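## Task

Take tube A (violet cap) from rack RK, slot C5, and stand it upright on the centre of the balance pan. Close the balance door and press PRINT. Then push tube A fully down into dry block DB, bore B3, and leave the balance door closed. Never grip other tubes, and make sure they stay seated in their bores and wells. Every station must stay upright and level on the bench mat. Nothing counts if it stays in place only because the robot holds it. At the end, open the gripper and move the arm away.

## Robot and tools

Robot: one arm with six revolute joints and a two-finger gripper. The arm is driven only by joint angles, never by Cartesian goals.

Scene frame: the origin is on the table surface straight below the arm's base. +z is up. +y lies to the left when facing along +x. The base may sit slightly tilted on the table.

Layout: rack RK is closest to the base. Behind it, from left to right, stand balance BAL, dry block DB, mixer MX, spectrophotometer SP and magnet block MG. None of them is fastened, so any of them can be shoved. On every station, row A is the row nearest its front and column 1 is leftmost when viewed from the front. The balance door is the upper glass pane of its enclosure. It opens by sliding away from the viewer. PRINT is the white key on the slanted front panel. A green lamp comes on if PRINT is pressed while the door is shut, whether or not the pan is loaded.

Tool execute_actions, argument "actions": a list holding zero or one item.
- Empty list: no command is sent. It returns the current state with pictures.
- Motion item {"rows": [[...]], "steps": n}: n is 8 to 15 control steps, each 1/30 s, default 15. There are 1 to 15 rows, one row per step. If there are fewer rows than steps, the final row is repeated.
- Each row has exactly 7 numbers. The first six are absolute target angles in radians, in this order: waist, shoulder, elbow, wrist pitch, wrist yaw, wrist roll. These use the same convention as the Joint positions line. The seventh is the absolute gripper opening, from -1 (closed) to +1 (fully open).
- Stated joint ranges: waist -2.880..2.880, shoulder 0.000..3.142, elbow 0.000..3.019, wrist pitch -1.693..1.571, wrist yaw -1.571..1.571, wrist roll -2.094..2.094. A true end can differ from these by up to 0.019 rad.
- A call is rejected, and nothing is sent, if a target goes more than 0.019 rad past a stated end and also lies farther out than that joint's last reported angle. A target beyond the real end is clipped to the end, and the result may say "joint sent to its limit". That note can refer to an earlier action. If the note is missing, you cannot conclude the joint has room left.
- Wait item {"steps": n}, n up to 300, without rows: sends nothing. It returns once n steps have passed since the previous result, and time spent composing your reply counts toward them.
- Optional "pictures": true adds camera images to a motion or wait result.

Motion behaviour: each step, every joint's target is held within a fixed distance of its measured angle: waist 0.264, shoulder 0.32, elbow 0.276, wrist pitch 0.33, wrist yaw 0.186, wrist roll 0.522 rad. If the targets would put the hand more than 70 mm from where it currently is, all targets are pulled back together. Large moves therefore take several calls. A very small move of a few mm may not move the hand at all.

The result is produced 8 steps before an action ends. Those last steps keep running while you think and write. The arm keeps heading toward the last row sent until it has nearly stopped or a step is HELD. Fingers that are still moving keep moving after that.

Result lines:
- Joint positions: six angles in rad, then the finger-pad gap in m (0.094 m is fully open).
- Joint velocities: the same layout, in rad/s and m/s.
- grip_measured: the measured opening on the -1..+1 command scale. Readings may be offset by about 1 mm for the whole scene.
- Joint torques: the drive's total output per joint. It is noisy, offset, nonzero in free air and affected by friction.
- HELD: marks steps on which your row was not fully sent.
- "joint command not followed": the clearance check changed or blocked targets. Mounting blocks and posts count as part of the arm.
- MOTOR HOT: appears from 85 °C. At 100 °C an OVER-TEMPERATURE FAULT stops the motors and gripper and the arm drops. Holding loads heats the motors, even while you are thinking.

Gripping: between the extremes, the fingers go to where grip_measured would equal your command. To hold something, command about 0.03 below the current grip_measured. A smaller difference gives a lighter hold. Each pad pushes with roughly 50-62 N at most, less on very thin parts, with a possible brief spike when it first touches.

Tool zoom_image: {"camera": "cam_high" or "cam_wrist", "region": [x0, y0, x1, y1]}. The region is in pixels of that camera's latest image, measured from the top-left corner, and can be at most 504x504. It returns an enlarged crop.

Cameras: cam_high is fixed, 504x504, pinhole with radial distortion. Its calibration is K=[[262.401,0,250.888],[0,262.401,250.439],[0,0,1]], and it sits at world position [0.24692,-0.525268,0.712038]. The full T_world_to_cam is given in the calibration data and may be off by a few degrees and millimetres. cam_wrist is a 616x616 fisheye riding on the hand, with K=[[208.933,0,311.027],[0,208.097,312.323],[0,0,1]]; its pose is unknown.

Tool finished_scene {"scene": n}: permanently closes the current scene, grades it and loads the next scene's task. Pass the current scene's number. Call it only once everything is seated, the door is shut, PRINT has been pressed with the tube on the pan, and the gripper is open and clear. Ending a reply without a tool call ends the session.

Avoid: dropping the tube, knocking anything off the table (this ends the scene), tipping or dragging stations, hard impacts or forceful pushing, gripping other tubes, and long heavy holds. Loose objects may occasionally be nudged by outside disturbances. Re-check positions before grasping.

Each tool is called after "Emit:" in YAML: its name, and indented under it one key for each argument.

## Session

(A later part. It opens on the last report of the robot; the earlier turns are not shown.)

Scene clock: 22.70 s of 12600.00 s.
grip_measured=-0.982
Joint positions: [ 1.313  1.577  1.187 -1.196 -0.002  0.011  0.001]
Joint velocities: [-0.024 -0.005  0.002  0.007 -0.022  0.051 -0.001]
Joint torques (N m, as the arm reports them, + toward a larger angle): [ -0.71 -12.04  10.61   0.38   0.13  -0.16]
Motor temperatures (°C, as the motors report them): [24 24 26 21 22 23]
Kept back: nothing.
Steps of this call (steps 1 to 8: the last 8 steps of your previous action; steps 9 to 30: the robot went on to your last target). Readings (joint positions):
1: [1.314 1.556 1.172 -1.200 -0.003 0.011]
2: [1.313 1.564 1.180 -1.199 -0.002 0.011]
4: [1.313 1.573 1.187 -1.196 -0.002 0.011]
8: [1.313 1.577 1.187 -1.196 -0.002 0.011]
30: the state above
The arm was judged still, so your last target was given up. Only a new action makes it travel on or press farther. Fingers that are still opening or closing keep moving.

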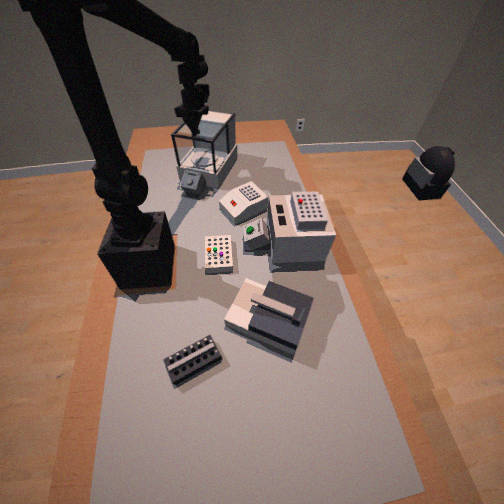

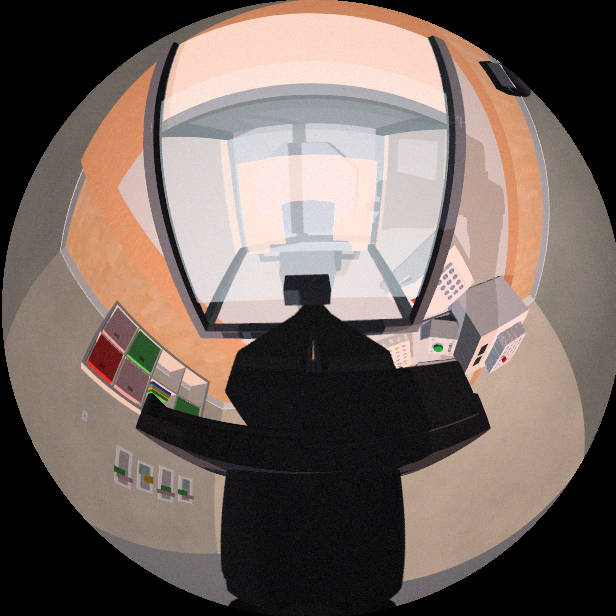

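Emit:
execute_actions:
  actions:
    - {"rows":[[1.31,1.595,1.255,-1.18,0,0,-1],[1.31,1.61,1.272,-1.18,0,0,-1],[1.31,1.625,1.29,-1.18,0,0,-1],[1.31,1.64,1.307,-1.18,0,0,-1],[1.31,1.655,1.325,-1.18,0,0,-1],[1.31,1.67,1.342,-1.18,0,0,-1],[1.31,1.685,1.36,-1.19,0,0,-1],[1.31,1.7,1.378,-1.19,0,0,-1],[1.31,1.715,1.396,-1.19,0,0,-1],[1.31,1.73,1.414,-1.19,0,0,-1],[1.31,1.745,1.432,-1.2,0,0,-1],[1.31,1.76,1.45,-1.2,0,0,-1]]}

Emit:
execute_actions:
  actions:
    - {"steps":30}
  pictures: true

Emit:
zoom_image:
  camera: "cam_high"
  region: [110, 30, 290, 210]

Scene clock: 23.70 s of 12600.00 s.
grip_measured=-0.982
Joint positions: [ 1.313  1.643  1.272 -1.196 -0.002  0.011  0.001]
Joint velocities: [-0.015  0.503  0.613 -0.002 -0.007  0.022 -0.   ]
Joint torques (N m, as the arm reports them, + toward a larger angle): [  0.02 -12.19  10.88   0.07   0.11  -0.16]
Motor temperatures (°C, as the motors report them): [24 24 27 21 22 23]
Steps of this call (steps 1 to 23: nothing new was sent; steps 24 to 30: the first 7 steps of this action). Readings (joint positions):
24: [1.313 1.577 1.188 -1.196 -0.002 0.011]
25: [1.313 1.580 1.192 -1.196 -0.002 0.011]
27: [1.313 1.597 1.214 -1.196 -0.002 0.011]
30: the state above

Scene clock: 24.70 s of 12600.00 s.
grip_measured=-0.982
Joint positions: [ 1.313  1.763  1.402 -1.199 -0.002  0.011  0.001]
Joint velocities: [-0.015  0.005 -0.017  0.032  0.051  0.022 -0.   ]
Joint torques (N m, as the arm reports them, + toward a larger angle): [ -0.09 -15.43  10.77  -0.17   0.12  -0.16]
Motor temperatures (°C, as the motors report them): [24 24 27 21 22 23]
Kept back: nothing.
Steps of this call (steps 1 to 8: the last 8 steps of your previous action; steps 9 to 30: the robot went on to your last target). Readings (joint positions):
1: [1.313 1.659 1.293 -1.196 -0.002 0.011]
2: [1.313 1.676 1.314 -1.196 -0.002 0.011]
4: [1.313 1.709 1.352 -1.196 -0.002 0.011]
8: [1.313 1.757 1.401 -1.198 -0.002 0.011]
30: the state above
The arm was judged still, so your last target was given up. Only a new action makes it travel on or press farther. Fingers that are still opening or closing keep moving.

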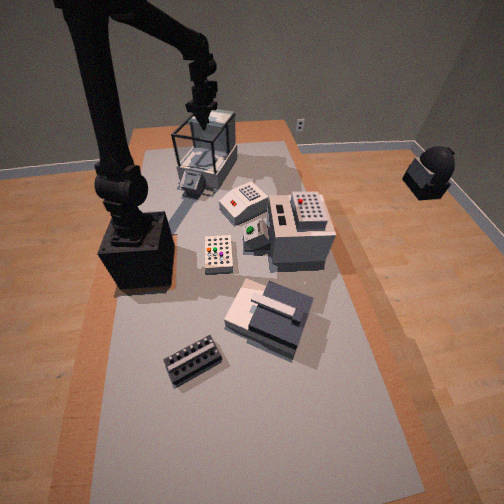

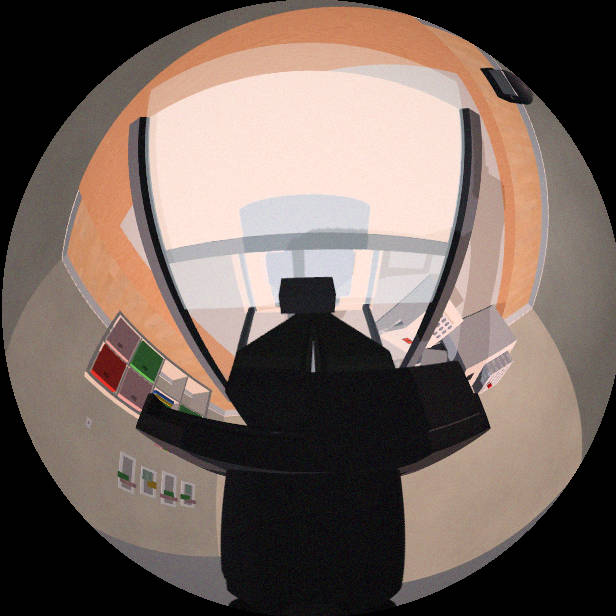

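Region (110, 30, 290, 210) of cam_high's 504x504 image, scaled by 2.800, with more detail than that image has.

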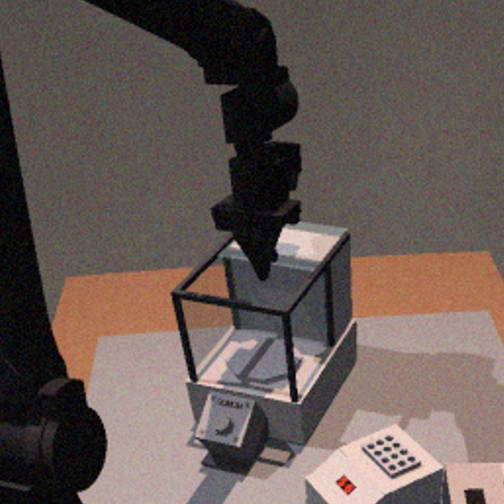

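Emit:
execute_actions:
  actions:
    - {"rows":[[1.31,1.77,1.475,-1.2,0,0,-1],[1.31,1.78,1.49,-1.2,0,0,-1],[1.31,1.79,1.505,-1.2,0,0,-1],[1.31,1.8,1.52,-1.21,0,0,-1],[1.31,1.81,1.535,-1.21,0,0,-1],[1.31,1.82,1.55,-1.22,0,0,-1]]}

Emit:
execute_actions:
  actions:
    - {"steps":30}
  pictures: true

Emit:
zoom_image:
  camera: "cam_high"
  region: [110, 30, 290, 210]

Scene clock: 25.33 s of 12600.00 s.
grip_measured=-0.982
Joint positions: [ 1.313  1.794  1.465 -1.239 -0.002  0.011  0.001]
Joint velocities: [-0.005  0.103  0.159 -0.227  0.007  0.051 -0.001]
Joint torques (N m, as the arm reports them, + toward a larger angle): [ -0.02 -14.39  12.76   1.13   0.11  -0.16]
Motor temperatures (°C, as the motors report them): [24 24 27 21 22 23]
Steps of this call (steps 1 to 12: nothing new was sent; steps 13 to 19: the first 7 steps of this action). Readings (joint positions):
13: [1.313 1.763 1.404 -1.199 -0.002 0.011]
14: [1.313 1.765 1.408 -1.201 -0.002 0.011]
16: [1.313 1.775 1.429 -1.206 -0.002 0.011]
19: the state above

Scene clock: 26.33 s of 12600.00 s.
grip_measured=-0.982
Joint positions: [ 1.313  1.8    1.474 -1.251 -0.002  0.011  0.001]
Joint velocities: [-0.015  0.005  0.002 -0.007 -0.007 -0.007 -0.001]
Joint torques (N m, as the arm reports them, + toward a larger angle): [ -0.13 -14.06  12.95   0.91   0.12  -0.16]
Motor temperatures (°C, as the motors report them): [24 24 27 21 22 23]
Kept back: nothing.
Steps of this call (steps 1 to 8: the last 8 steps of your previous action; steps 9 to 30: the robot went on to your last target). Readings (joint positions):
1: [1.313 1.797 1.470 -1.246 -0.002 0.011]
2: [1.313 1.799 1.473 -1.249 -0.002 0.011]
4: [1.313 1.800 1.474 -1.251 -0.002 0.011]
8: [1.313 1.800 1.474 -1.251 -0.002 0.011]
30: the state above
The arm was judged still, so your last target was given up. Only a new action makes it travel on or press farther. Fingers that are still opening or closing keep moving.

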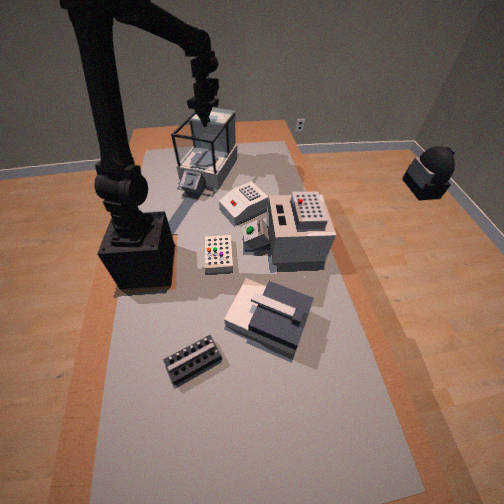

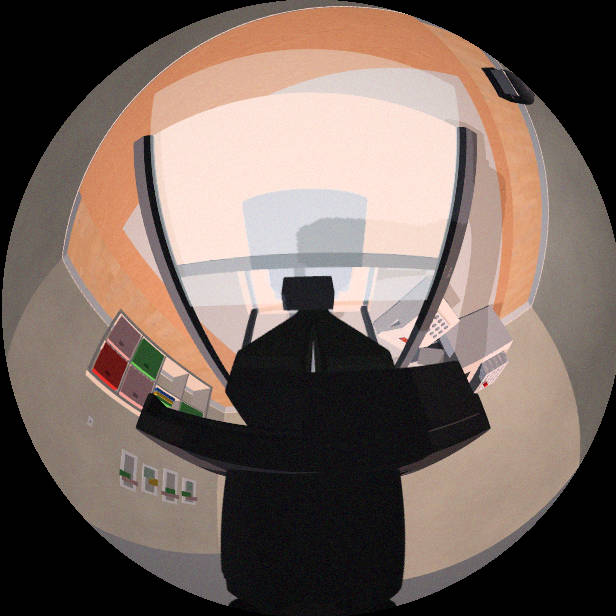

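Region (110, 30, 290, 210) of cam_high's 504x504 image, scaled by 2.800, with more detail than that image has.

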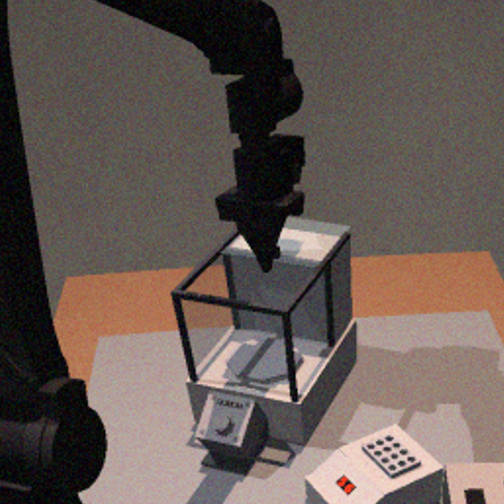

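Emit:
execute_actions:
  actions:
    - {"rows":[[1.31,1.5,1.25,-1.3,0,0,-0.55]]}

Emit:
execute_actions:
  actions:
    - {"rows":[[0.6,1.35,1.0,-1.2,0,0,-0.55]]}

Emit:
execute_actions:
  actions:
    - {"rows":[[0.08,1.4,0.7,-0.85,0,0,-0.55]]}

Emit:
execute_actions:
  actions:
    - {"rows":[[0.08,1.47,0.49,-0.54,0,0,-0.55]]}

Emit:
execute_actions:
  actions:
    - {"rows":[[0.08,1.535,0.445,-0.455,0,0,-0.55]]}

Emit:
execute_actions:
  actions:
    - {"steps":20}
  pictures: true

Scene clock: 27.07 s of 12600.00 s.
grip_measured=-0.553
Joint positions: [ 1.313  1.545  1.226 -1.299 -0.002  0.011  0.021]
Joint velocities: [-0.015 -1.001 -0.217 -0.227 -0.022  0.022 -0.   ]
Joint torques (N m, as the arm reports them, + toward a larger angle): [  0.11 -10.77  10.12   0.34   0.1   -0.16]
Motor temperatures (°C, as the motors report them): [24 24 27 21 22 23]
Steps of this call (steps 1 to 15: nothing new was sent; steps 16 to 22: the first 7 steps of this action). Readings (joint positions):
16: [1.313 1.786 1.456 -1.249 -0.002 0.011]
17: [1.313 1.758 1.413 -1.247 -0.002 0.011]
19: [1.313 1.673 1.312 -1.264 -0.002 0.011]
22: the state above

Scene clock: 27.57 s of 12600.00 s.
grip_measured=-0.553
Joint positions: [ 1.06   1.405  1.017 -1.231 -0.006  0.011  0.021]
Joint velocities: [-1.773 -0.19  -0.496  0.066 -0.022  0.007 -0.   ]
Joint torques (N m, as the arm reports them, + toward a larger angle): [ -1.03 -11.47   8.91   0.34   0.18  -0.11]
Motor temperatures (°C, as the motors report them): [24 24 27 21 22 23]
Steps of this call (steps 1 to 8: the last 8 steps of your previous action; steps 9 to 15: the first 7 steps of this action). Readings (joint positions):
9: [1.305 1.479 1.213 -1.289 -0.005 0.011]
10: [1.288 1.466 1.179 -1.264 -0.007 0.011]
12: [1.219 1.436 1.099 -1.242 -0.007 0.011]
15: the state above

Scene clock: 28.07 s of 12600.00 s.
grip_measured=-0.552
Joint positions: [ 0.282  1.384  0.756 -0.932 -0.     0.011  0.021]
Joint velocities: [-1.802  0.249 -0.842  0.686 -0.037  0.081 -0.002]
Joint torques (N m, as the arm reports them, + toward a larger angle): [-1.77 -8.4   7.8   0.17  0.14 -0.12]
Motor temperatures (°C, as the motors report them): [24 24 27 21 22 23]
Steps of this call (steps 1 to 8: the last 8 steps of your previous action; steps 9 to 15: the first 7 steps of this action). Readings (joint positions):
9: [0.552 1.375 0.976 -1.176 0.003 0.011]
10: [0.520 1.366 0.944 -1.116 0.002 0.011]
12: [0.440 1.366 0.865 -1.022 0.001 0.011]
15: the state above

Scene clock: 28.57 s of 12600.00 s.
grip_measured=-0.552
Joint positions: [ 0.067  1.479  0.469 -0.571  0.002  0.011  0.021]
Joint velocities: [-0.005  0.249 -0.344 -0.012  0.037  0.051 -0.   ]
Joint torques (N m, as the arm reports them, + toward a larger angle): [ 0.75 -8.4   7.58  1.07  0.   -0.16]
Motor temperatures (°C, as the motors report them): [24 24 27 21 22 23]
Steps of this call (steps 1 to 8: the last 8 steps of your previous action; steps 9 to 15: the first 7 steps of this action). Readings (joint positions):
9: [0.059 1.414 0.657 -0.804 0.003 0.011]
10: [0.063 1.416 0.615 -0.696 0.003 0.011]
12: [0.066 1.439 0.535 -0.589 0.002 0.011]
15: the state above

Scene clock: 29.07 s of 12600.00 s.
grip_measured=-0.552
Joint positions: [ 0.067  1.536  0.444 -0.47   0.002  0.011  0.021]
Joint velocities: [-0.005  0.054 -0.037 -0.007  0.051 -0.037 -0.001]
Joint torques (N m, as the arm reports them, + toward a larger angle): [ 1.02 -7.01  4.24  0.47  0.   -0.16]
Motor temperatures (°C, as the motors report them): [24 24 27 21 22 23]
Steps of this call (steps 1 to 8: the last 8 steps of your previous action; steps 9 to 15: the first 7 steps of this action). Readings (joint positions):
9: [0.067 1.487 0.459 -0.536 0.002 0.011]
10: [0.067 1.495 0.454 -0.508 0.002 0.011]
12: [0.067 1.518 0.450 -0.479 0.002 0.011]
15: the state above

Scene clock: 29.73 s of 12600.00 s.
grip_measured=-0.552
Joint positions: [ 0.067  1.537  0.441 -0.467  0.002  0.011  0.021]
Joint velocities: [-0.024 -0.015  0.017  0.002  0.022 -0.022  0.   ]
Joint torques (N m, as the arm reports them, + toward a larger angle): [ 1.02 -6.65  4.15  0.46  0.   -0.16]
Motor temperatures (°C, as the motors report them): [24 24 27 21 22 23]
Kept back: nothing.
Steps of this call (steps 1 to 8: the last 8 steps of your previous action; steps 9 to 15: the robot went on to your last target; steps 16 to 20: nothing new was sent). Readings (joint positions):
1: [0.067 1.537 0.442 -0.470 0.002 0.011]
2: [0.067 1.537 0.441 -0.470 0.002 0.011]
4: [0.067 1.537 0.441 -0.469 0.002 0.011]
8: [0.067 1.537 0.441 -0.467 0.002 0.011]
20: the state above
The arm was judged still, so your last target was given up. Only a new action makes it travel on or press farther. Fingers that are still opening or closing keep moving.

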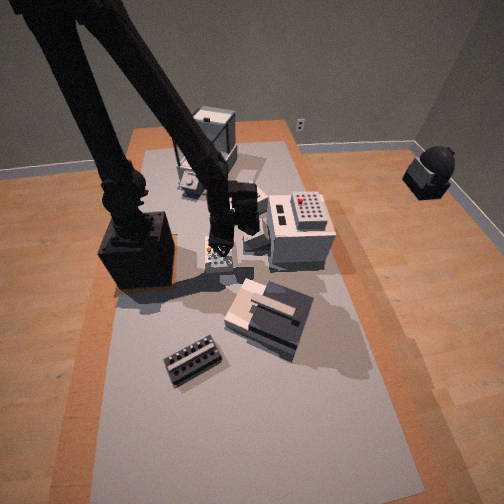

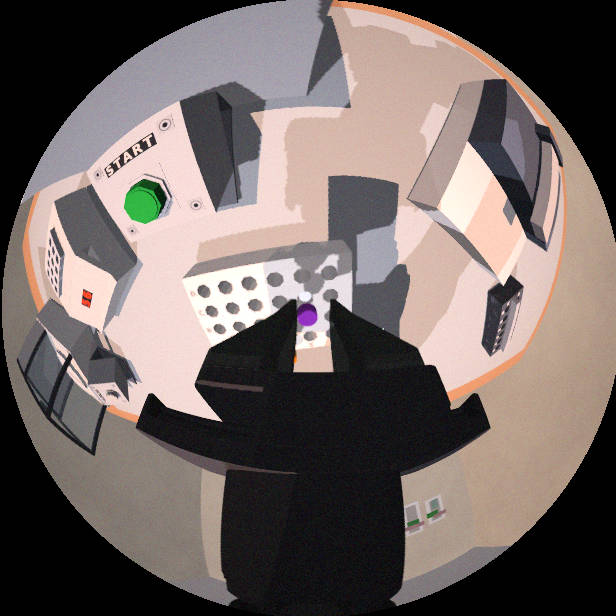

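Emit:
execute_actions:
  actions:
    - {"rows":[[0.097,1.537,0.445,-0.455,0,0,-0.55],[0.097,1.537,0.445,-0.455,0,0,-0.55],[0.097,1.537,0.445,-0.455,0,0,-0.55],[0.097,1.537,0.445,-0.455,0,0,-0.55],[0.097,1.537,0.445,-0.455,0,0,-0.55],[0.097,1.56,0.43,-0.42,0,0,-0.55],[0.097,1.585,0.418,-0.39,0,0,-0.55]]}

Emit:
execute_actions:
  actions:
    - {"steps":20}
  pictures: true

Scene clock: 30.30 s of 12600.00 s.
grip_measured=-0.552
Joint positions: [ 0.083  1.543  0.435 -0.443  0.002  0.011  0.021]
Joint velocities: [-0.015  0.21  -0.12   0.623  0.007 -0.051  0.   ]
Joint torques (N m, as the arm reports them, + toward a larger angle): [ 1.01 -3.96  3.2   0.29  0.   -0.16]
Motor temperatures (°C, as the motors report them): [24 24 27 21 22 23]
Steps of this call (steps 1 to 10: nothing new was sent; steps 11 to 17: the first 7 steps of this action). Readings (joint positions):
11: [0.068 1.537 0.441 -0.467 0.002 0.011]
12: [0.071 1.537 0.441 -0.467 0.002 0.011]
14: [0.078 1.537 0.441 -0.467 0.002 0.011]
17: the state above

Scene clock: 30.97 s of 12600.00 s.
grip_measured=-0.552
Joint positions: [ 0.083  1.586  0.414 -0.402  0.002  0.011  0.021]
Joint velocities: [-0.015 -0.024 -0.007 -0.002 -0.022  0.007 -0.001]
Joint torques (N m, as the arm reports them, + toward a larger angle): [ 1.06 -6.64  3.62  0.43  0.   -0.16]
Motor temperatures (°C, as the motors report them): [24 24 27 21 22 23]
Kept back: nothing.
Steps of this call (steps 1 to 8: the last 8 steps of your previous action; steps 9 to 20: the robot went on to your last target). Readings (joint positions):
1: [0.083 1.551 0.431 -0.424 0.002 0.011]
2: [0.083 1.562 0.427 -0.413 0.002 0.011]
4: [0.083 1.579 0.421 -0.406 0.002 0.011]
8: [0.083 1.586 0.414 -0.405 0.002 0.011]
20: the state above

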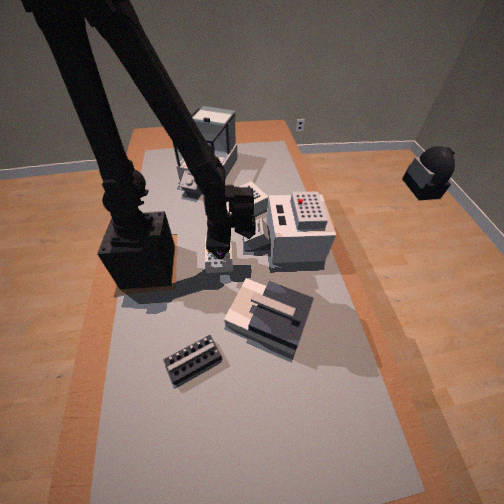

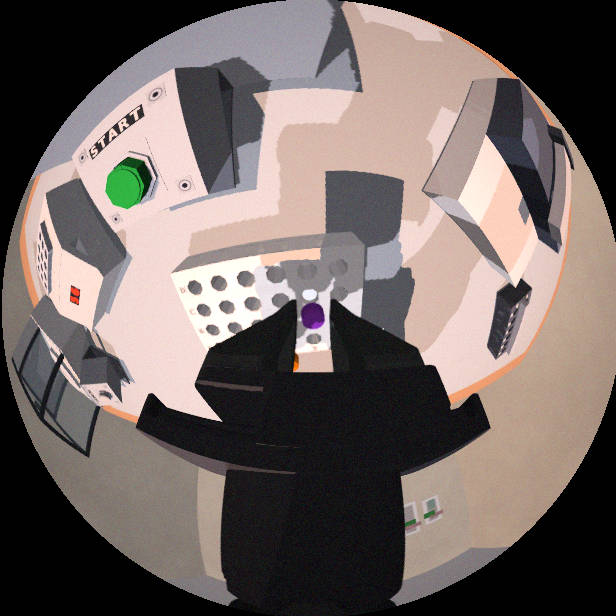

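Emit:
execute_actions:
  actions:
    - {"rows":[[0.09,1.585,0.418,-0.39,0,0,-0.78]],"steps":10}

Emit:
execute_actions:
  actions:
    - {"rows":[[0.09,1.565,0.445,-0.44,0,0,-0.78],[0.09,1.55,0.455,-0.46,0,0,-0.78],[0.09,1.535,0.465,-0.485,0,0,-0.78],[0.09,1.52,0.475,-0.51,0,0,-0.78],[0.09,1.505,0.485,-0.535,0,0,-0.78],[0.09,1.49,0.495,-0.56,0,0,-0.78],[0.09,1.475,0.505,-0.585,0,0,-0.78],[0.09,1.46,0.515,-0.61,0,0,-0.78],[0.09,1.445,0.53,-0.64,0,0,-0.78],[0.09,1.43,0.545,-0.67,0,0,-0.78],[0.09,1.415,0.56,-0.7,0,0,-0.78],[0.09,1.4,0.58,-0.73,0,0,-0.78]]}

Emit:
execute_actions:
  actions:
    - {"rows":[[0.2,1.28,1.13,-1.39,0,0,-0.78]]}
  pictures: true

Emit:
execute_actions:
  actions:
    - {"steps":20}

Emit:
execute_actions:
  actions:
    - {"rows":[[1.32,1.3,1.15,-1.39,0,0,-0.78]]}

Emit:
execute_actions:
  actions:
    - {"steps":30}

Emit:
execute_actions:
  actions:
    - {"rows":[[1.32,1.4,1.27,-1.39,0,0,-0.78],[1.32,1.45,1.31,-1.39,0,0,-0.78],[1.32,1.5,1.36,-1.39,0,0,-0.78],[1.32,1.55,1.41,-1.38,0,0,-0.78],[1.32,1.6,1.45,-1.37,0,0,-0.78],[1.32,1.635,1.475,-1.36,0,0,-0.78]]}

Emit:
execute_actions:
  actions:
    - {"steps":30}
  pictures: true

Emit:
zoom_image:
  camera: "cam_high"
  region: [110, 30, 290, 210]

Scene clock: 31.93 s of 12600.00 s.
grip_measured=-0.750
Joint positions: [ 0.083  1.586  0.414 -0.402  0.001  0.011  0.012]
Joint velocities: [ 0.005 -0.005 -0.017  0.002 -0.022 -0.022 -0.036]
Joint torques (N m, as the arm reports them, + toward a larger angle): [ 0.48 -6.61  3.59  0.43  0.08 -0.15]
Motor temperatures (°C, as the motors report them): [24 24 27 21 22 23]
Steps of this call (steps 1 to 15: the robot went on to your last target; steps 16 to 27: nothing new was sent; steps 28 to 29: the first 2 steps of this action). Readings (joint positions):
28: [0.083 1.586 0.414 -0.402 0.002 0.011]
29: the state above

Scene clock: 32.43 s of 12600.00 s.
grip_measured=-0.763
Joint positions: [ 0.083  1.525  0.451 -0.531  0.001  0.011  0.011]
Joint velocities: [-0.005 -0.493  0.242 -0.74  -0.066 -0.007 -0.   ]
Joint torques (N m, as the arm reports them, + toward a larger angle): [ 0.5  -7.83  6.76  0.01  0.05 -0.16]
Motor temperatures (°C, as the motors report them): [24 24 27 21 22 23]
Steps of this call (steps 1 to 8: the last 8 steps of your previous action; steps 9 to 15: the first 7 steps of this action). Readings (joint positions):
9: [0.083 1.585 0.414 -0.407 0.001 0.011]
10: [0.083 1.583 0.417 -0.420 0.001 0.011]
12: [0.083 1.569 0.428 -0.458 0.001 0.011]
15: the state above

Scene clock: 32.93 s of 12600.00 s.
grip_measured=-0.763
Joint positions: [ 0.154  1.338  0.775 -1.1    0.002  0.011  0.011]
Joint velocities: [ 0.22  -0.23   1.223 -1.805 -0.022 -0.022 -0.002]
Joint torques (N m, as the arm reports them, + toward a larger angle): [ 0.75 -8.13  9.94 -0.03  0.04 -0.1 ]
Motor temperatures (°C, as the motors report them): [24 24 27 21 22 23]
Steps of this call (steps 1 to 8: the last 8 steps of your previous action; steps 9 to 15: the first 7 steps of this action). Readings (joint positions):
9: [0.086 1.398 0.566 -0.741 0.002 0.011]
10: [0.095 1.389 0.592 -0.802 0.002 0.011]
12: [0.122 1.367 0.657 -0.919 0.002 0.011]
15: the state above

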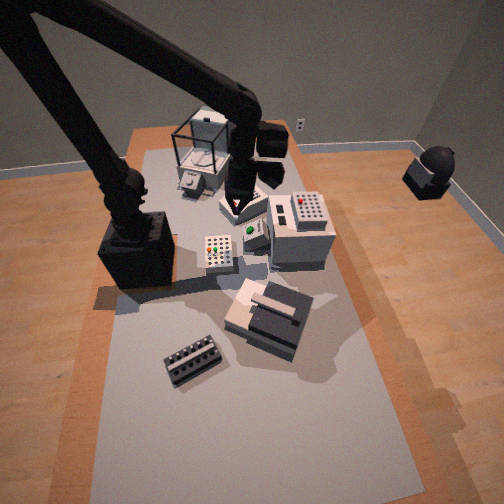

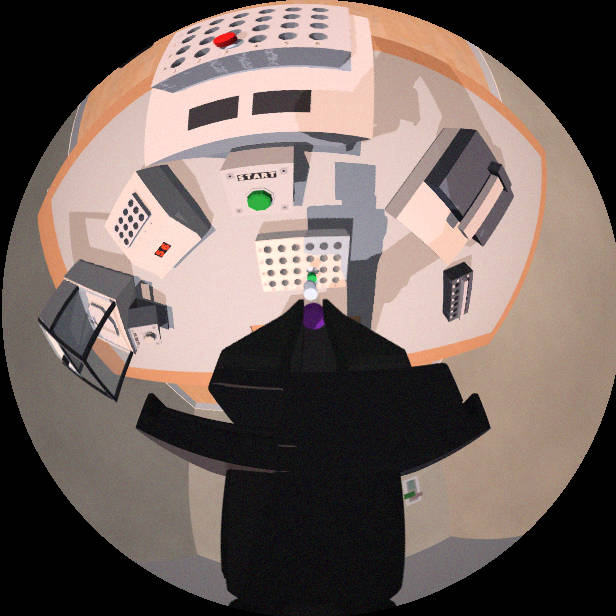

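Scene clock: 33.60 s of 12600.00 s.
grip_measured=-0.763
Joint positions: [ 0.185  1.274  1.11  -1.381  0.002  0.011  0.011]
Joint velocities: [ 0.005 -0.005  0.012  0.002 -0.066  0.022  0.   ]
Joint torques (N m, as the arm reports them, + toward a larger angle): [ 0.97 -7.56  9.46 -0.27  0.   -0.15]
Motor temperatures (°C, as the motors report them): [24 24 27 21 22 23]
Kept back: nothing.
Steps of this call (steps 1 to 8: the last 8 steps of your previous action; steps 9 to 20: the robot went on to your last target). Readings (joint positions):
1: [0.161 1.331 0.818 -1.158 0.002 0.011]
2: [0.166 1.324 0.860 -1.205 0.002 0.011]
4: [0.172 1.315 0.942 -1.274 0.002 0.011]
8: [0.181 1.297 1.083 -1.359 0.002 0.011]
20: the state above

Scene clock: 33.83 s of 12600.00 s.
grip_measured=-0.763
Joint positions: [ 0.517  1.296  1.11  -1.381  0.006  0.011  0.011]
Joint velocities: [ 1.919  0.112 -0.012  0.002  0.022 -0.037  0.   ]
Joint torques (N m, as the arm reports them, + toward a larger angle): [ 0.56 -8.82 10.05 -0.23 -0.08 -0.12]
Motor temperatures (°C, as the motors report them): [24 24 27 21 22 23]
Steps of this call (steps 1 to 7: the first 7 steps of this action). Readings (joint positions):
1: [0.198 1.275 1.110 -1.381 0.008 0.011]
2: [0.228 1.276 1.110 -1.381 0.011 0.011]
4: [0.329 1.283 1.110 -1.381 0.010 0.011]
7: the state above

Scene clock: 34.83 s of 12600.00 s.
grip_measured=-0.763
Joint positions: [ 1.331  1.307  1.11  -1.381 -0.002  0.01   0.011]
Joint velocities: [-0.005  0.005 -0.012 -0.002 -0.051  0.007  0.001]
Joint torques (N m, as the arm reports them, + toward a larger angle): [-0.36 -9.59 10.6  -0.46  0.11 -0.15]
Motor temperatures (°C, as the motors report them): [24 24 27 21 22 23]
Kept back: nothing.
Steps of this call (steps 1 to 8: the last 8 steps of your previous action; steps 9 to 30: the robot went on to your last target). Readings (joint positions):
1: [0.583 1.299 1.110 -1.381 0.005 0.011]
2: [0.650 1.302 1.110 -1.381 0.004 0.011]
4: [0.784 1.306 1.110 -1.381 0.003 0.011]
8: [1.052 1.307 1.110 -1.381 0.002 0.011]
30: the state above

Scene clock: 35.07 s of 12600.00 s.
grip_measured=-0.763
Joint positions: [ 1.331  1.556  1.4   -1.38  -0.002  0.01   0.011]
Joint velocities: [-0.005  1.372  1.272  0.403 -0.007  0.007  0.001]
Joint torques (N m, as the arm reports them, + toward a larger angle): [ -0.45 -13.5    7.52  -0.4    0.11  -0.16]
Motor temperatures (°C, as the motors report them): [24 24 27 21 22 23]
Steps of this call (steps 1 to 7: the first 7 steps of this action). Readings (joint positions):
1: [1.331 1.314 1.120 -1.386 -0.002 0.010]
2: [1.331 1.335 1.148 -1.396 -0.002 0.010]
4: [1.331 1.411 1.243 -1.400 -0.002 0.010]
7: the state above

Scene clock: 36.07 s of 12600.00 s.
grip_measured=-0.763
Joint positions: [ 1.331  1.654  1.449 -1.352 -0.002  0.01   0.011]
Joint velocities: [-0.005 -0.034 -0.007  0.007 -0.007 -0.007  0.001]
Joint torques (N m, as the arm reports them, + toward a larger angle): [ -0.54 -15.79   9.52  -0.37   0.12  -0.15]
Motor temperatures (°C, as the motors report them): [24 24 27 21 22 23]
Kept back: nothing.
Steps of this call (steps 1 to 8: the last 8 steps of your previous action; steps 9 to 30: the robot went on to your last target). Readings (joint positions):
1: [1.331 1.597 1.435 -1.367 -0.002 0.010]
2: [1.331 1.628 1.453 -1.357 -0.002 0.010]
4: [1.331 1.662 1.454 -1.352 -0.002 0.010]
8: [1.331 1.673 1.449 -1.352 -0.002 0.010]
30: the state above
The arm was judged still, so your last target was given up. Only a new action makes it travel on or press farther. Fingers that are still opening or closing keep moving.

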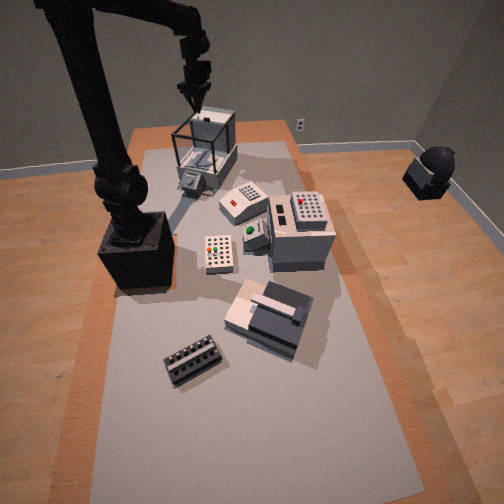

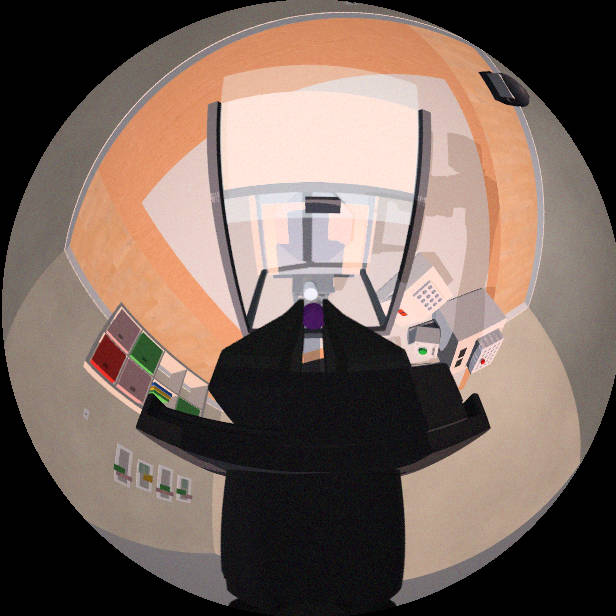

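Region (110, 30, 290, 210) of cam_high's 504x504 image, scaled by 2.800, with more detail than that image has.

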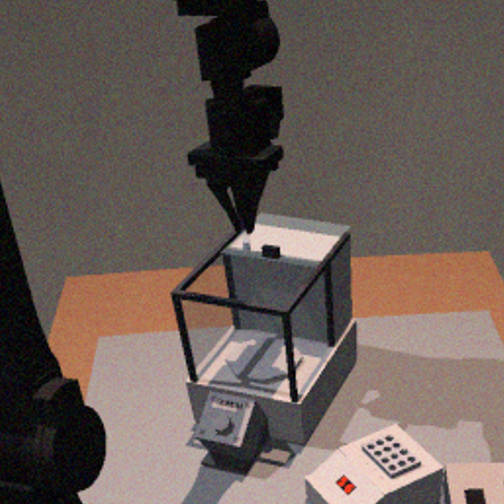

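Emit:
execute_actions:
  actions:
    - {"rows":[[1.305,1.64,1.44,-1.33,0,0,-0.78],[1.305,1.645,1.41,-1.29,0,0,-0.78],[1.305,1.65,1.38,-1.26,0,0,-0.78],[1.305,1.655,1.35,-1.22,0,0,-0.78],[1.305,1.66,1.32,-1.19,0,0,-0.78],[1.305,1.665,1.29,-1.15,0,0,-0.78],[1.305,1.67,1.26,-1.12,0,0,-0.78],[1.305,1.675,1.23,-1.08,0,0,-0.78],[1.305,1.68,1.2,-1.05,0,0,-0.78],[1.305,1.685,1.17,-1.01,0,0,-0.78]]}

Emit:
execute_actions:
  actions:
    - {"steps":30}
  pictures: true

Emit:
zoom_image:
  camera: "cam_high"
  region: [110, 30, 290, 210]

Scene clock: 36.97 s of 12600.00 s.
grip_measured=-0.763
Joint positions: [ 1.321  1.65   1.317 -1.189 -0.002  0.01   0.011]
Joint velocities: [-0.054  0.034 -0.926  0.945 -0.051  0.022 -0.   ]
Joint torques (N m, as the arm reports them, + toward a larger angle): [ -0.65 -12.23   7.4   -0.1    0.12  -0.16]
Motor temperatures (°C, as the motors report them): [24 24 27 21 22 23]
Steps of this call (steps 1 to 20: nothing new was sent; steps 21 to 27: the first 7 steps of this action). Readings (joint positions):
21: [1.330 1.654 1.447 -1.350 -0.002 0.010]
22: [1.329 1.653 1.440 -1.338 -0.002 0.010]
24: [1.326 1.649 1.405 -1.287 -0.002 0.010]
27: the state above

Scene clock: 37.97 s of 12600.00 s.
grip_measured=-0.763
Joint positions: [ 1.319  1.693  1.15  -1.021 -0.002  0.01   0.011]
Joint velocities: [-0.005 -0.015 -0.007 -0.002  0.007 -0.022  0.001]
Joint torques (N m, as the arm reports them, + toward a larger angle): [ -0.84 -13.83   8.01   0.24   0.13  -0.16]
Motor temperatures (°C, as the motors report them): [24 24 27 21 22 23]
Kept back: nothing.
Steps of this call (steps 1 to 8: the last 8 steps of your previous action; steps 9 to 30: the robot went on to your last target). Readings (joint positions):
1: [1.320 1.652 1.283 -1.156 -0.002 0.010]
2: [1.319 1.657 1.250 -1.123 -0.002 0.010]
4: [1.319 1.670 1.190 -1.062 -0.002 0.010]
8: [1.319 1.696 1.150 -1.029 -0.002 0.010]
30: the state above
The arm was judged still, so your last target was given up. Only a new action makes it travel on or press farther. Fingers that are still opening or closing keep moving.

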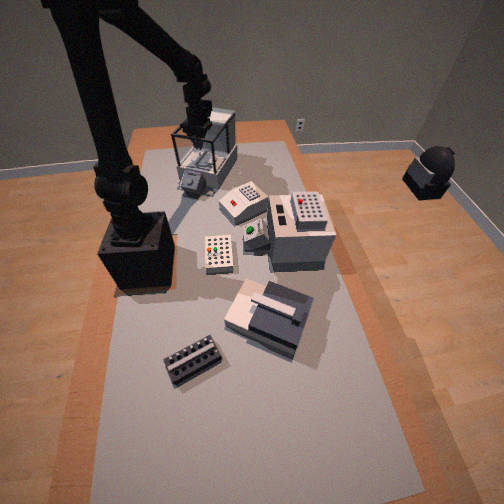

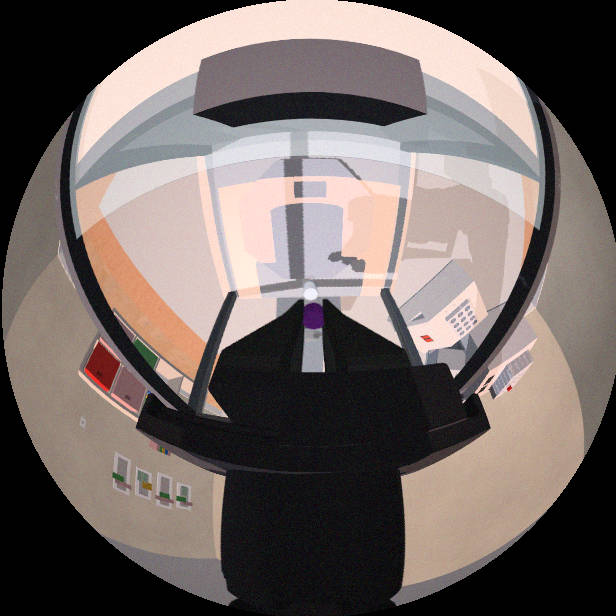

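Region (110, 30, 290, 210) of cam_high's 504x504 image, scaled by 2.800, with more detail than that image has.

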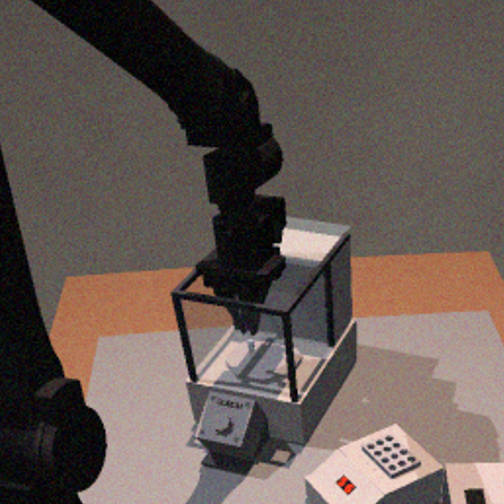

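Emit:
execute_actions:
  actions:
    - {"rows":[[1.305,1.69,1.155,-0.99,0,0,-0.78],[1.305,1.695,1.14,-0.97,0,0,-0.78],[1.305,1.7,1.13,-0.95,0,0,-0.78],[1.305,1.705,1.12,-0.94,0,0,-0.78]]}

Emit:
execute_actions:
  actions:
    - {"steps":30}
  pictures: true

Emit:
zoom_image:
  camera: "cam_high"
  region: [150, 90, 260, 200]

Scene clock: 38.63 s of 12600.00 s.
grip_measured=-0.763
Joint positions: [ 1.319  1.693  1.125 -0.953 -0.002  0.01   0.011]
Joint velocities: [-0.015 -0.015 -0.012  0.085 -0.051  0.022  0.   ]
Joint torques (N m, as the arm reports them, + toward a larger angle): [ -0.77 -12.03   6.1    0.25   0.12  -0.16]
Motor temperatures (°C, as the motors report them): [24 24 27 21 22 23]
Steps of this call (steps 1 to 13: nothing new was sent; steps 14 to 20: the first 7 steps of this action). Readings (joint positions):
14: [1.319 1.693 1.150 -1.018 -0.002 0.010]
15: [1.319 1.693 1.147 -1.008 -0.002 0.010]
17: [1.319 1.693 1.137 -0.976 -0.002 0.010]
20: the state above

Scene clock: 39.63 s of 12600.00 s.
grip_measured=-0.763
Joint positions: [ 1.319  1.693  1.124 -0.949 -0.002  0.01   0.011]
Joint velocities: [-0.005 -0.005 -0.002  0.032  0.022  0.066  0.001]
Joint torques (N m, as the arm reports them, + toward a larger angle): [ -0.82 -12.22   6.08   0.28   0.12  -0.16]
Motor temperatures (°C, as the motors report them): [24 24 27 21 22 23]
Kept back: nothing.
Steps of this call (steps 1 to 8: the last 8 steps of your previous action; steps 9 to 15: the robot went on to your last target; steps 16 to 30: nothing new was sent). Readings (joint positions):
1: [1.319 1.693 1.125 -0.951 -0.002 0.010]
2: [1.319 1.693 1.124 -0.950 -0.002 0.010]
4: [1.319 1.693 1.124 -0.949 -0.002 0.010]
8: [1.319 1.693 1.124 -0.949 -0.002 0.010]
30: the state above
The arm was judged still, so your last target was given up. Only a new action makes it travel on or press farther. Fingers that are still opening or closing keep moving.

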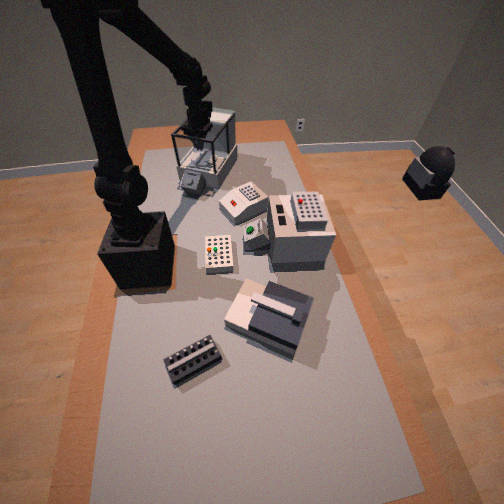

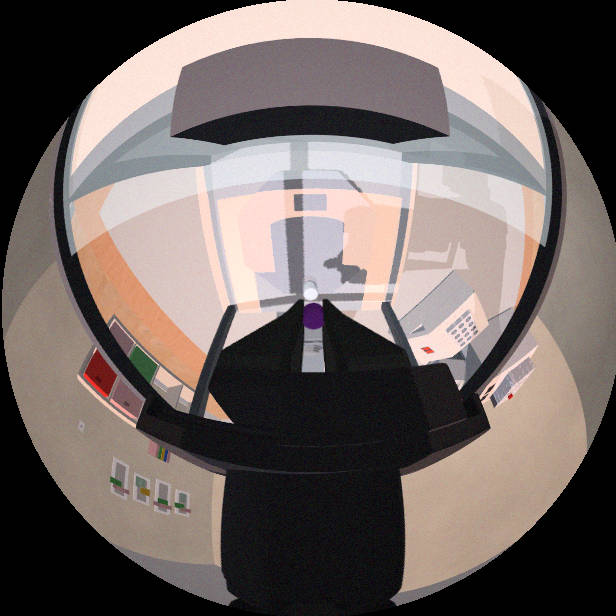

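Region (150, 90, 260, 200) of cam_high's 504x504 image, scaled by 4.582, with more detail than that image has.

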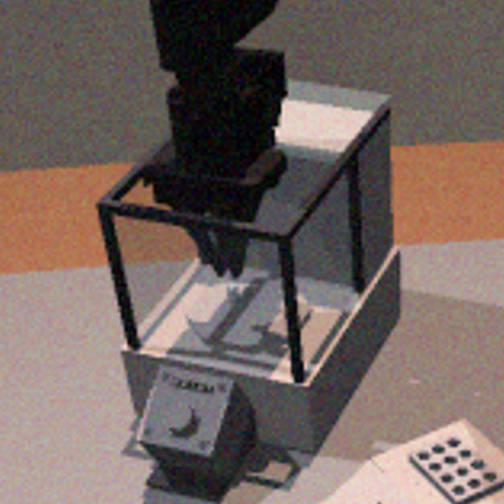

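Emit:
execute_actions:
  actions:
    - {"rows":[[1.31,1.67,1.2,-1.05,0,0,-0.78],[1.31,1.66,1.25,-1.12,0,0,-0.78],[1.31,1.65,1.3,-1.18,0,0,-0.78],[1.31,1.64,1.35,-1.24,0,0,-0.78],[1.31,1.63,1.4,-1.3,0,0,-0.78],[1.31,1.62,1.46,-1.37,0,0,-0.78]]}

Emit:
execute_actions:
  actions:
    - {"rows":[[1.1,1.25,1.1,-1.39,0,0,-0.78]]}

Emit:
execute_actions:
  actions:
    - {"rows":[[0.8,1.35,0.75,-0.95,0,0,-0.78]]}

Emit:
execute_actions:
  actions:
    - {"rows":[[0.8,1.47,0.54,-0.61,0,0,-0.78]]}

Emit:
execute_actions:
  actions:
    - {"steps":30}
  pictures: true

Emit:
zoom_image:
  camera: "cam_high"
  region: [140, 130, 270, 260]

Scene clock: 42.23 s of 12600.00 s.
grip_measured=-0.763
Joint positions: [ 1.319  1.688  1.278 -1.228 -0.002  0.01   0.011]
Joint velocities: [-0.005 -0.063  0.857 -1.013 -0.037  0.037 -0.   ]
Joint torques (N m, as the arm reports them, + toward a larger angle): [ -0.26 -16.98  10.57  -0.29   0.09  -0.11]
Motor temperatures (°C, as the motors report them): [24 24 27 21 22 23]
Steps of this call (steps 1 to 71: nothing new was sent; steps 72 to 78: the first 7 steps of this action). Readings (joint positions):
72: [1.319 1.693 1.130 -0.964 -0.002 0.010]
73: [1.319 1.693 1.145 -1.006 -0.002 0.010]
75: [1.319 1.693 1.190 -1.110 -0.002 0.010]
78: the state above

Scene clock: 42.73 s of 12600.00 s.
grip_measured=-0.763
Joint positions: [ 1.179  1.362  1.147 -1.366 -0.004  0.01   0.011]
Joint velocities: [-1.05  -1.392 -1.136 -0.217  0.051  0.007 -0.001]
Joint torques (N m, as the arm reports them, + toward a larger angle): [ -0.36 -11.74   9.13  -0.46   0.19  -0.15]
Motor temperatures (°C, as the motors report them): [24 24 27 21 22 23]
Steps of this call (steps 1 to 8: the last 8 steps of your previous action; steps 9 to 15: the first 7 steps of this action). Readings (joint positions):
9: [1.314 1.606 1.416 -1.349 -0.004 0.010]
10: [1.306 1.577 1.380 -1.345 -0.005 0.010]
12: [1.269 1.498 1.283 -1.348 -0.005 0.010]
15: the state above

Scene clock: 43.23 s of 12600.00 s.
grip_measured=-0.763
Joint positions: [ 0.903  1.297  0.838 -1.077 -0.003  0.01   0.011]
Joint velocities: [-1.089  0.601 -1.179  1.477  0.037  0.022  0.002]
Joint torques (N m, as the arm reports them, + toward a larger angle): [-1.   -7.22  7.2  -0.25  0.14 -0.14]
Motor temperatures (°C, as the motors report them): [24 24 27 21 22 23]
Steps of this call (steps 1 to 8: the last 8 steps of your previous action; steps 9 to 15: the first 7 steps of this action). Readings (joint positions):
9: [1.078 1.231 1.069 -1.369 -0.001 0.010]
10: [1.063 1.232 1.041 -1.319 -0.003 0.010]
12: [1.008 1.248 0.964 -1.224 -0.003 0.010]
15: the state above

Scene clock: 43.73 s of 12600.00 s.
grip_measured=-0.763
Joint positions: [ 0.788  1.483  0.525 -0.638  0.002  0.01   0.011]
Joint velocities: [-0.015  0.357 -0.393 -0.012 -0.037  0.037  0.001]
Joint torques (N m, as the arm reports them, + toward a larger angle): [ 0.9  -9.84  7.1   0.81  0.   -0.16]
Motor temperatures (°C, as the motors report them): [24 24 27 21 22 23]
Steps of this call (steps 1 to 8: the last 8 steps of your previous action; steps 9 to 15: the first 7 steps of this action). Readings (joint positions):
9: [0.788 1.376 0.697 -0.911 0.002 0.010]
10: [0.788 1.381 0.661 -0.804 0.002 0.010]
12: [0.788 1.421 0.589 -0.672 0.002 0.010]
15: the state above

Scene clock: 44.73 s of 12600.00 s.
grip_measured=-0.763
Joint positions: [ 0.788  1.483  0.513 -0.62   0.002  0.01   0.011]
Joint velocities: [-0.015  0.005  0.027 -0.002 -0.066  0.081 -0.   ]
Joint torques (N m, as the arm reports them, + toward a larger angle): [ 0.95 -8.02  6.17  0.24  0.   -0.15]
Motor temperatures (°C, as the motors report them): [24 24 27 21 22 23]
Kept back: nothing.
Steps of this call (steps 1 to 8: the last 8 steps of your previous action; steps 9 to 30: the robot went on to your last target). Readings (joint positions):
1: [0.788 1.492 0.516 -0.638 0.002 0.010]
2: [0.788 1.494 0.512 -0.638 0.002 0.010]
4: [0.788 1.492 0.512 -0.631 0.002 0.010]
8: [0.788 1.484 0.513 -0.620 0.002 0.010]
30: the state above
The arm was judged still, so your last target was given up. Only a new action makes it travel on or press farther. Fingers that are still opening or closing keep moving.

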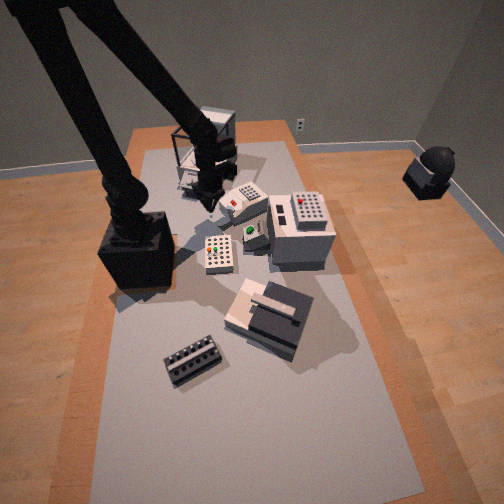

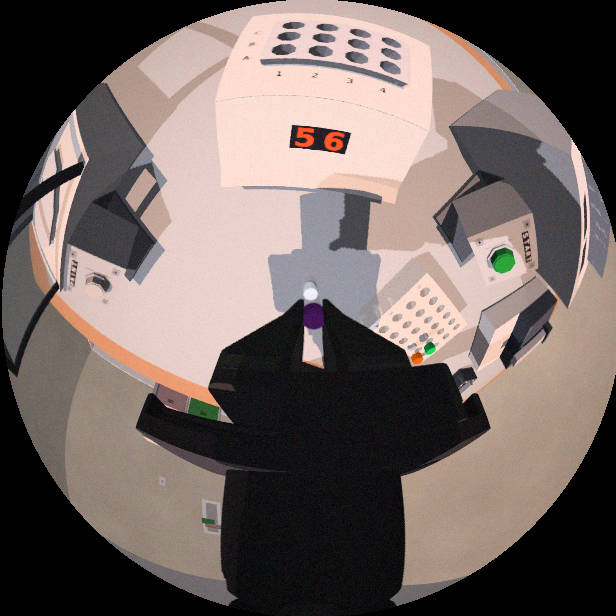

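Region (140, 130, 270, 260) of cam_high's 504x504 image, scaled by 3.877, with more detail than that image has.

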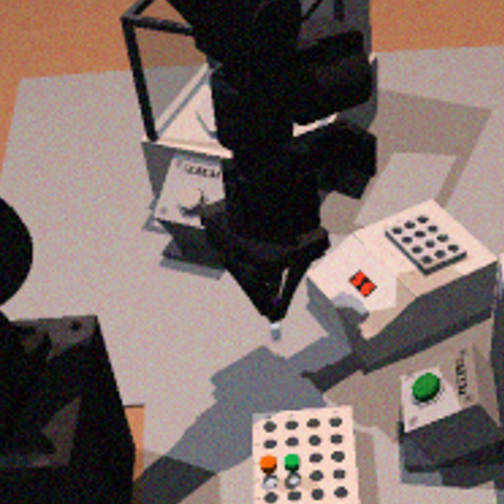

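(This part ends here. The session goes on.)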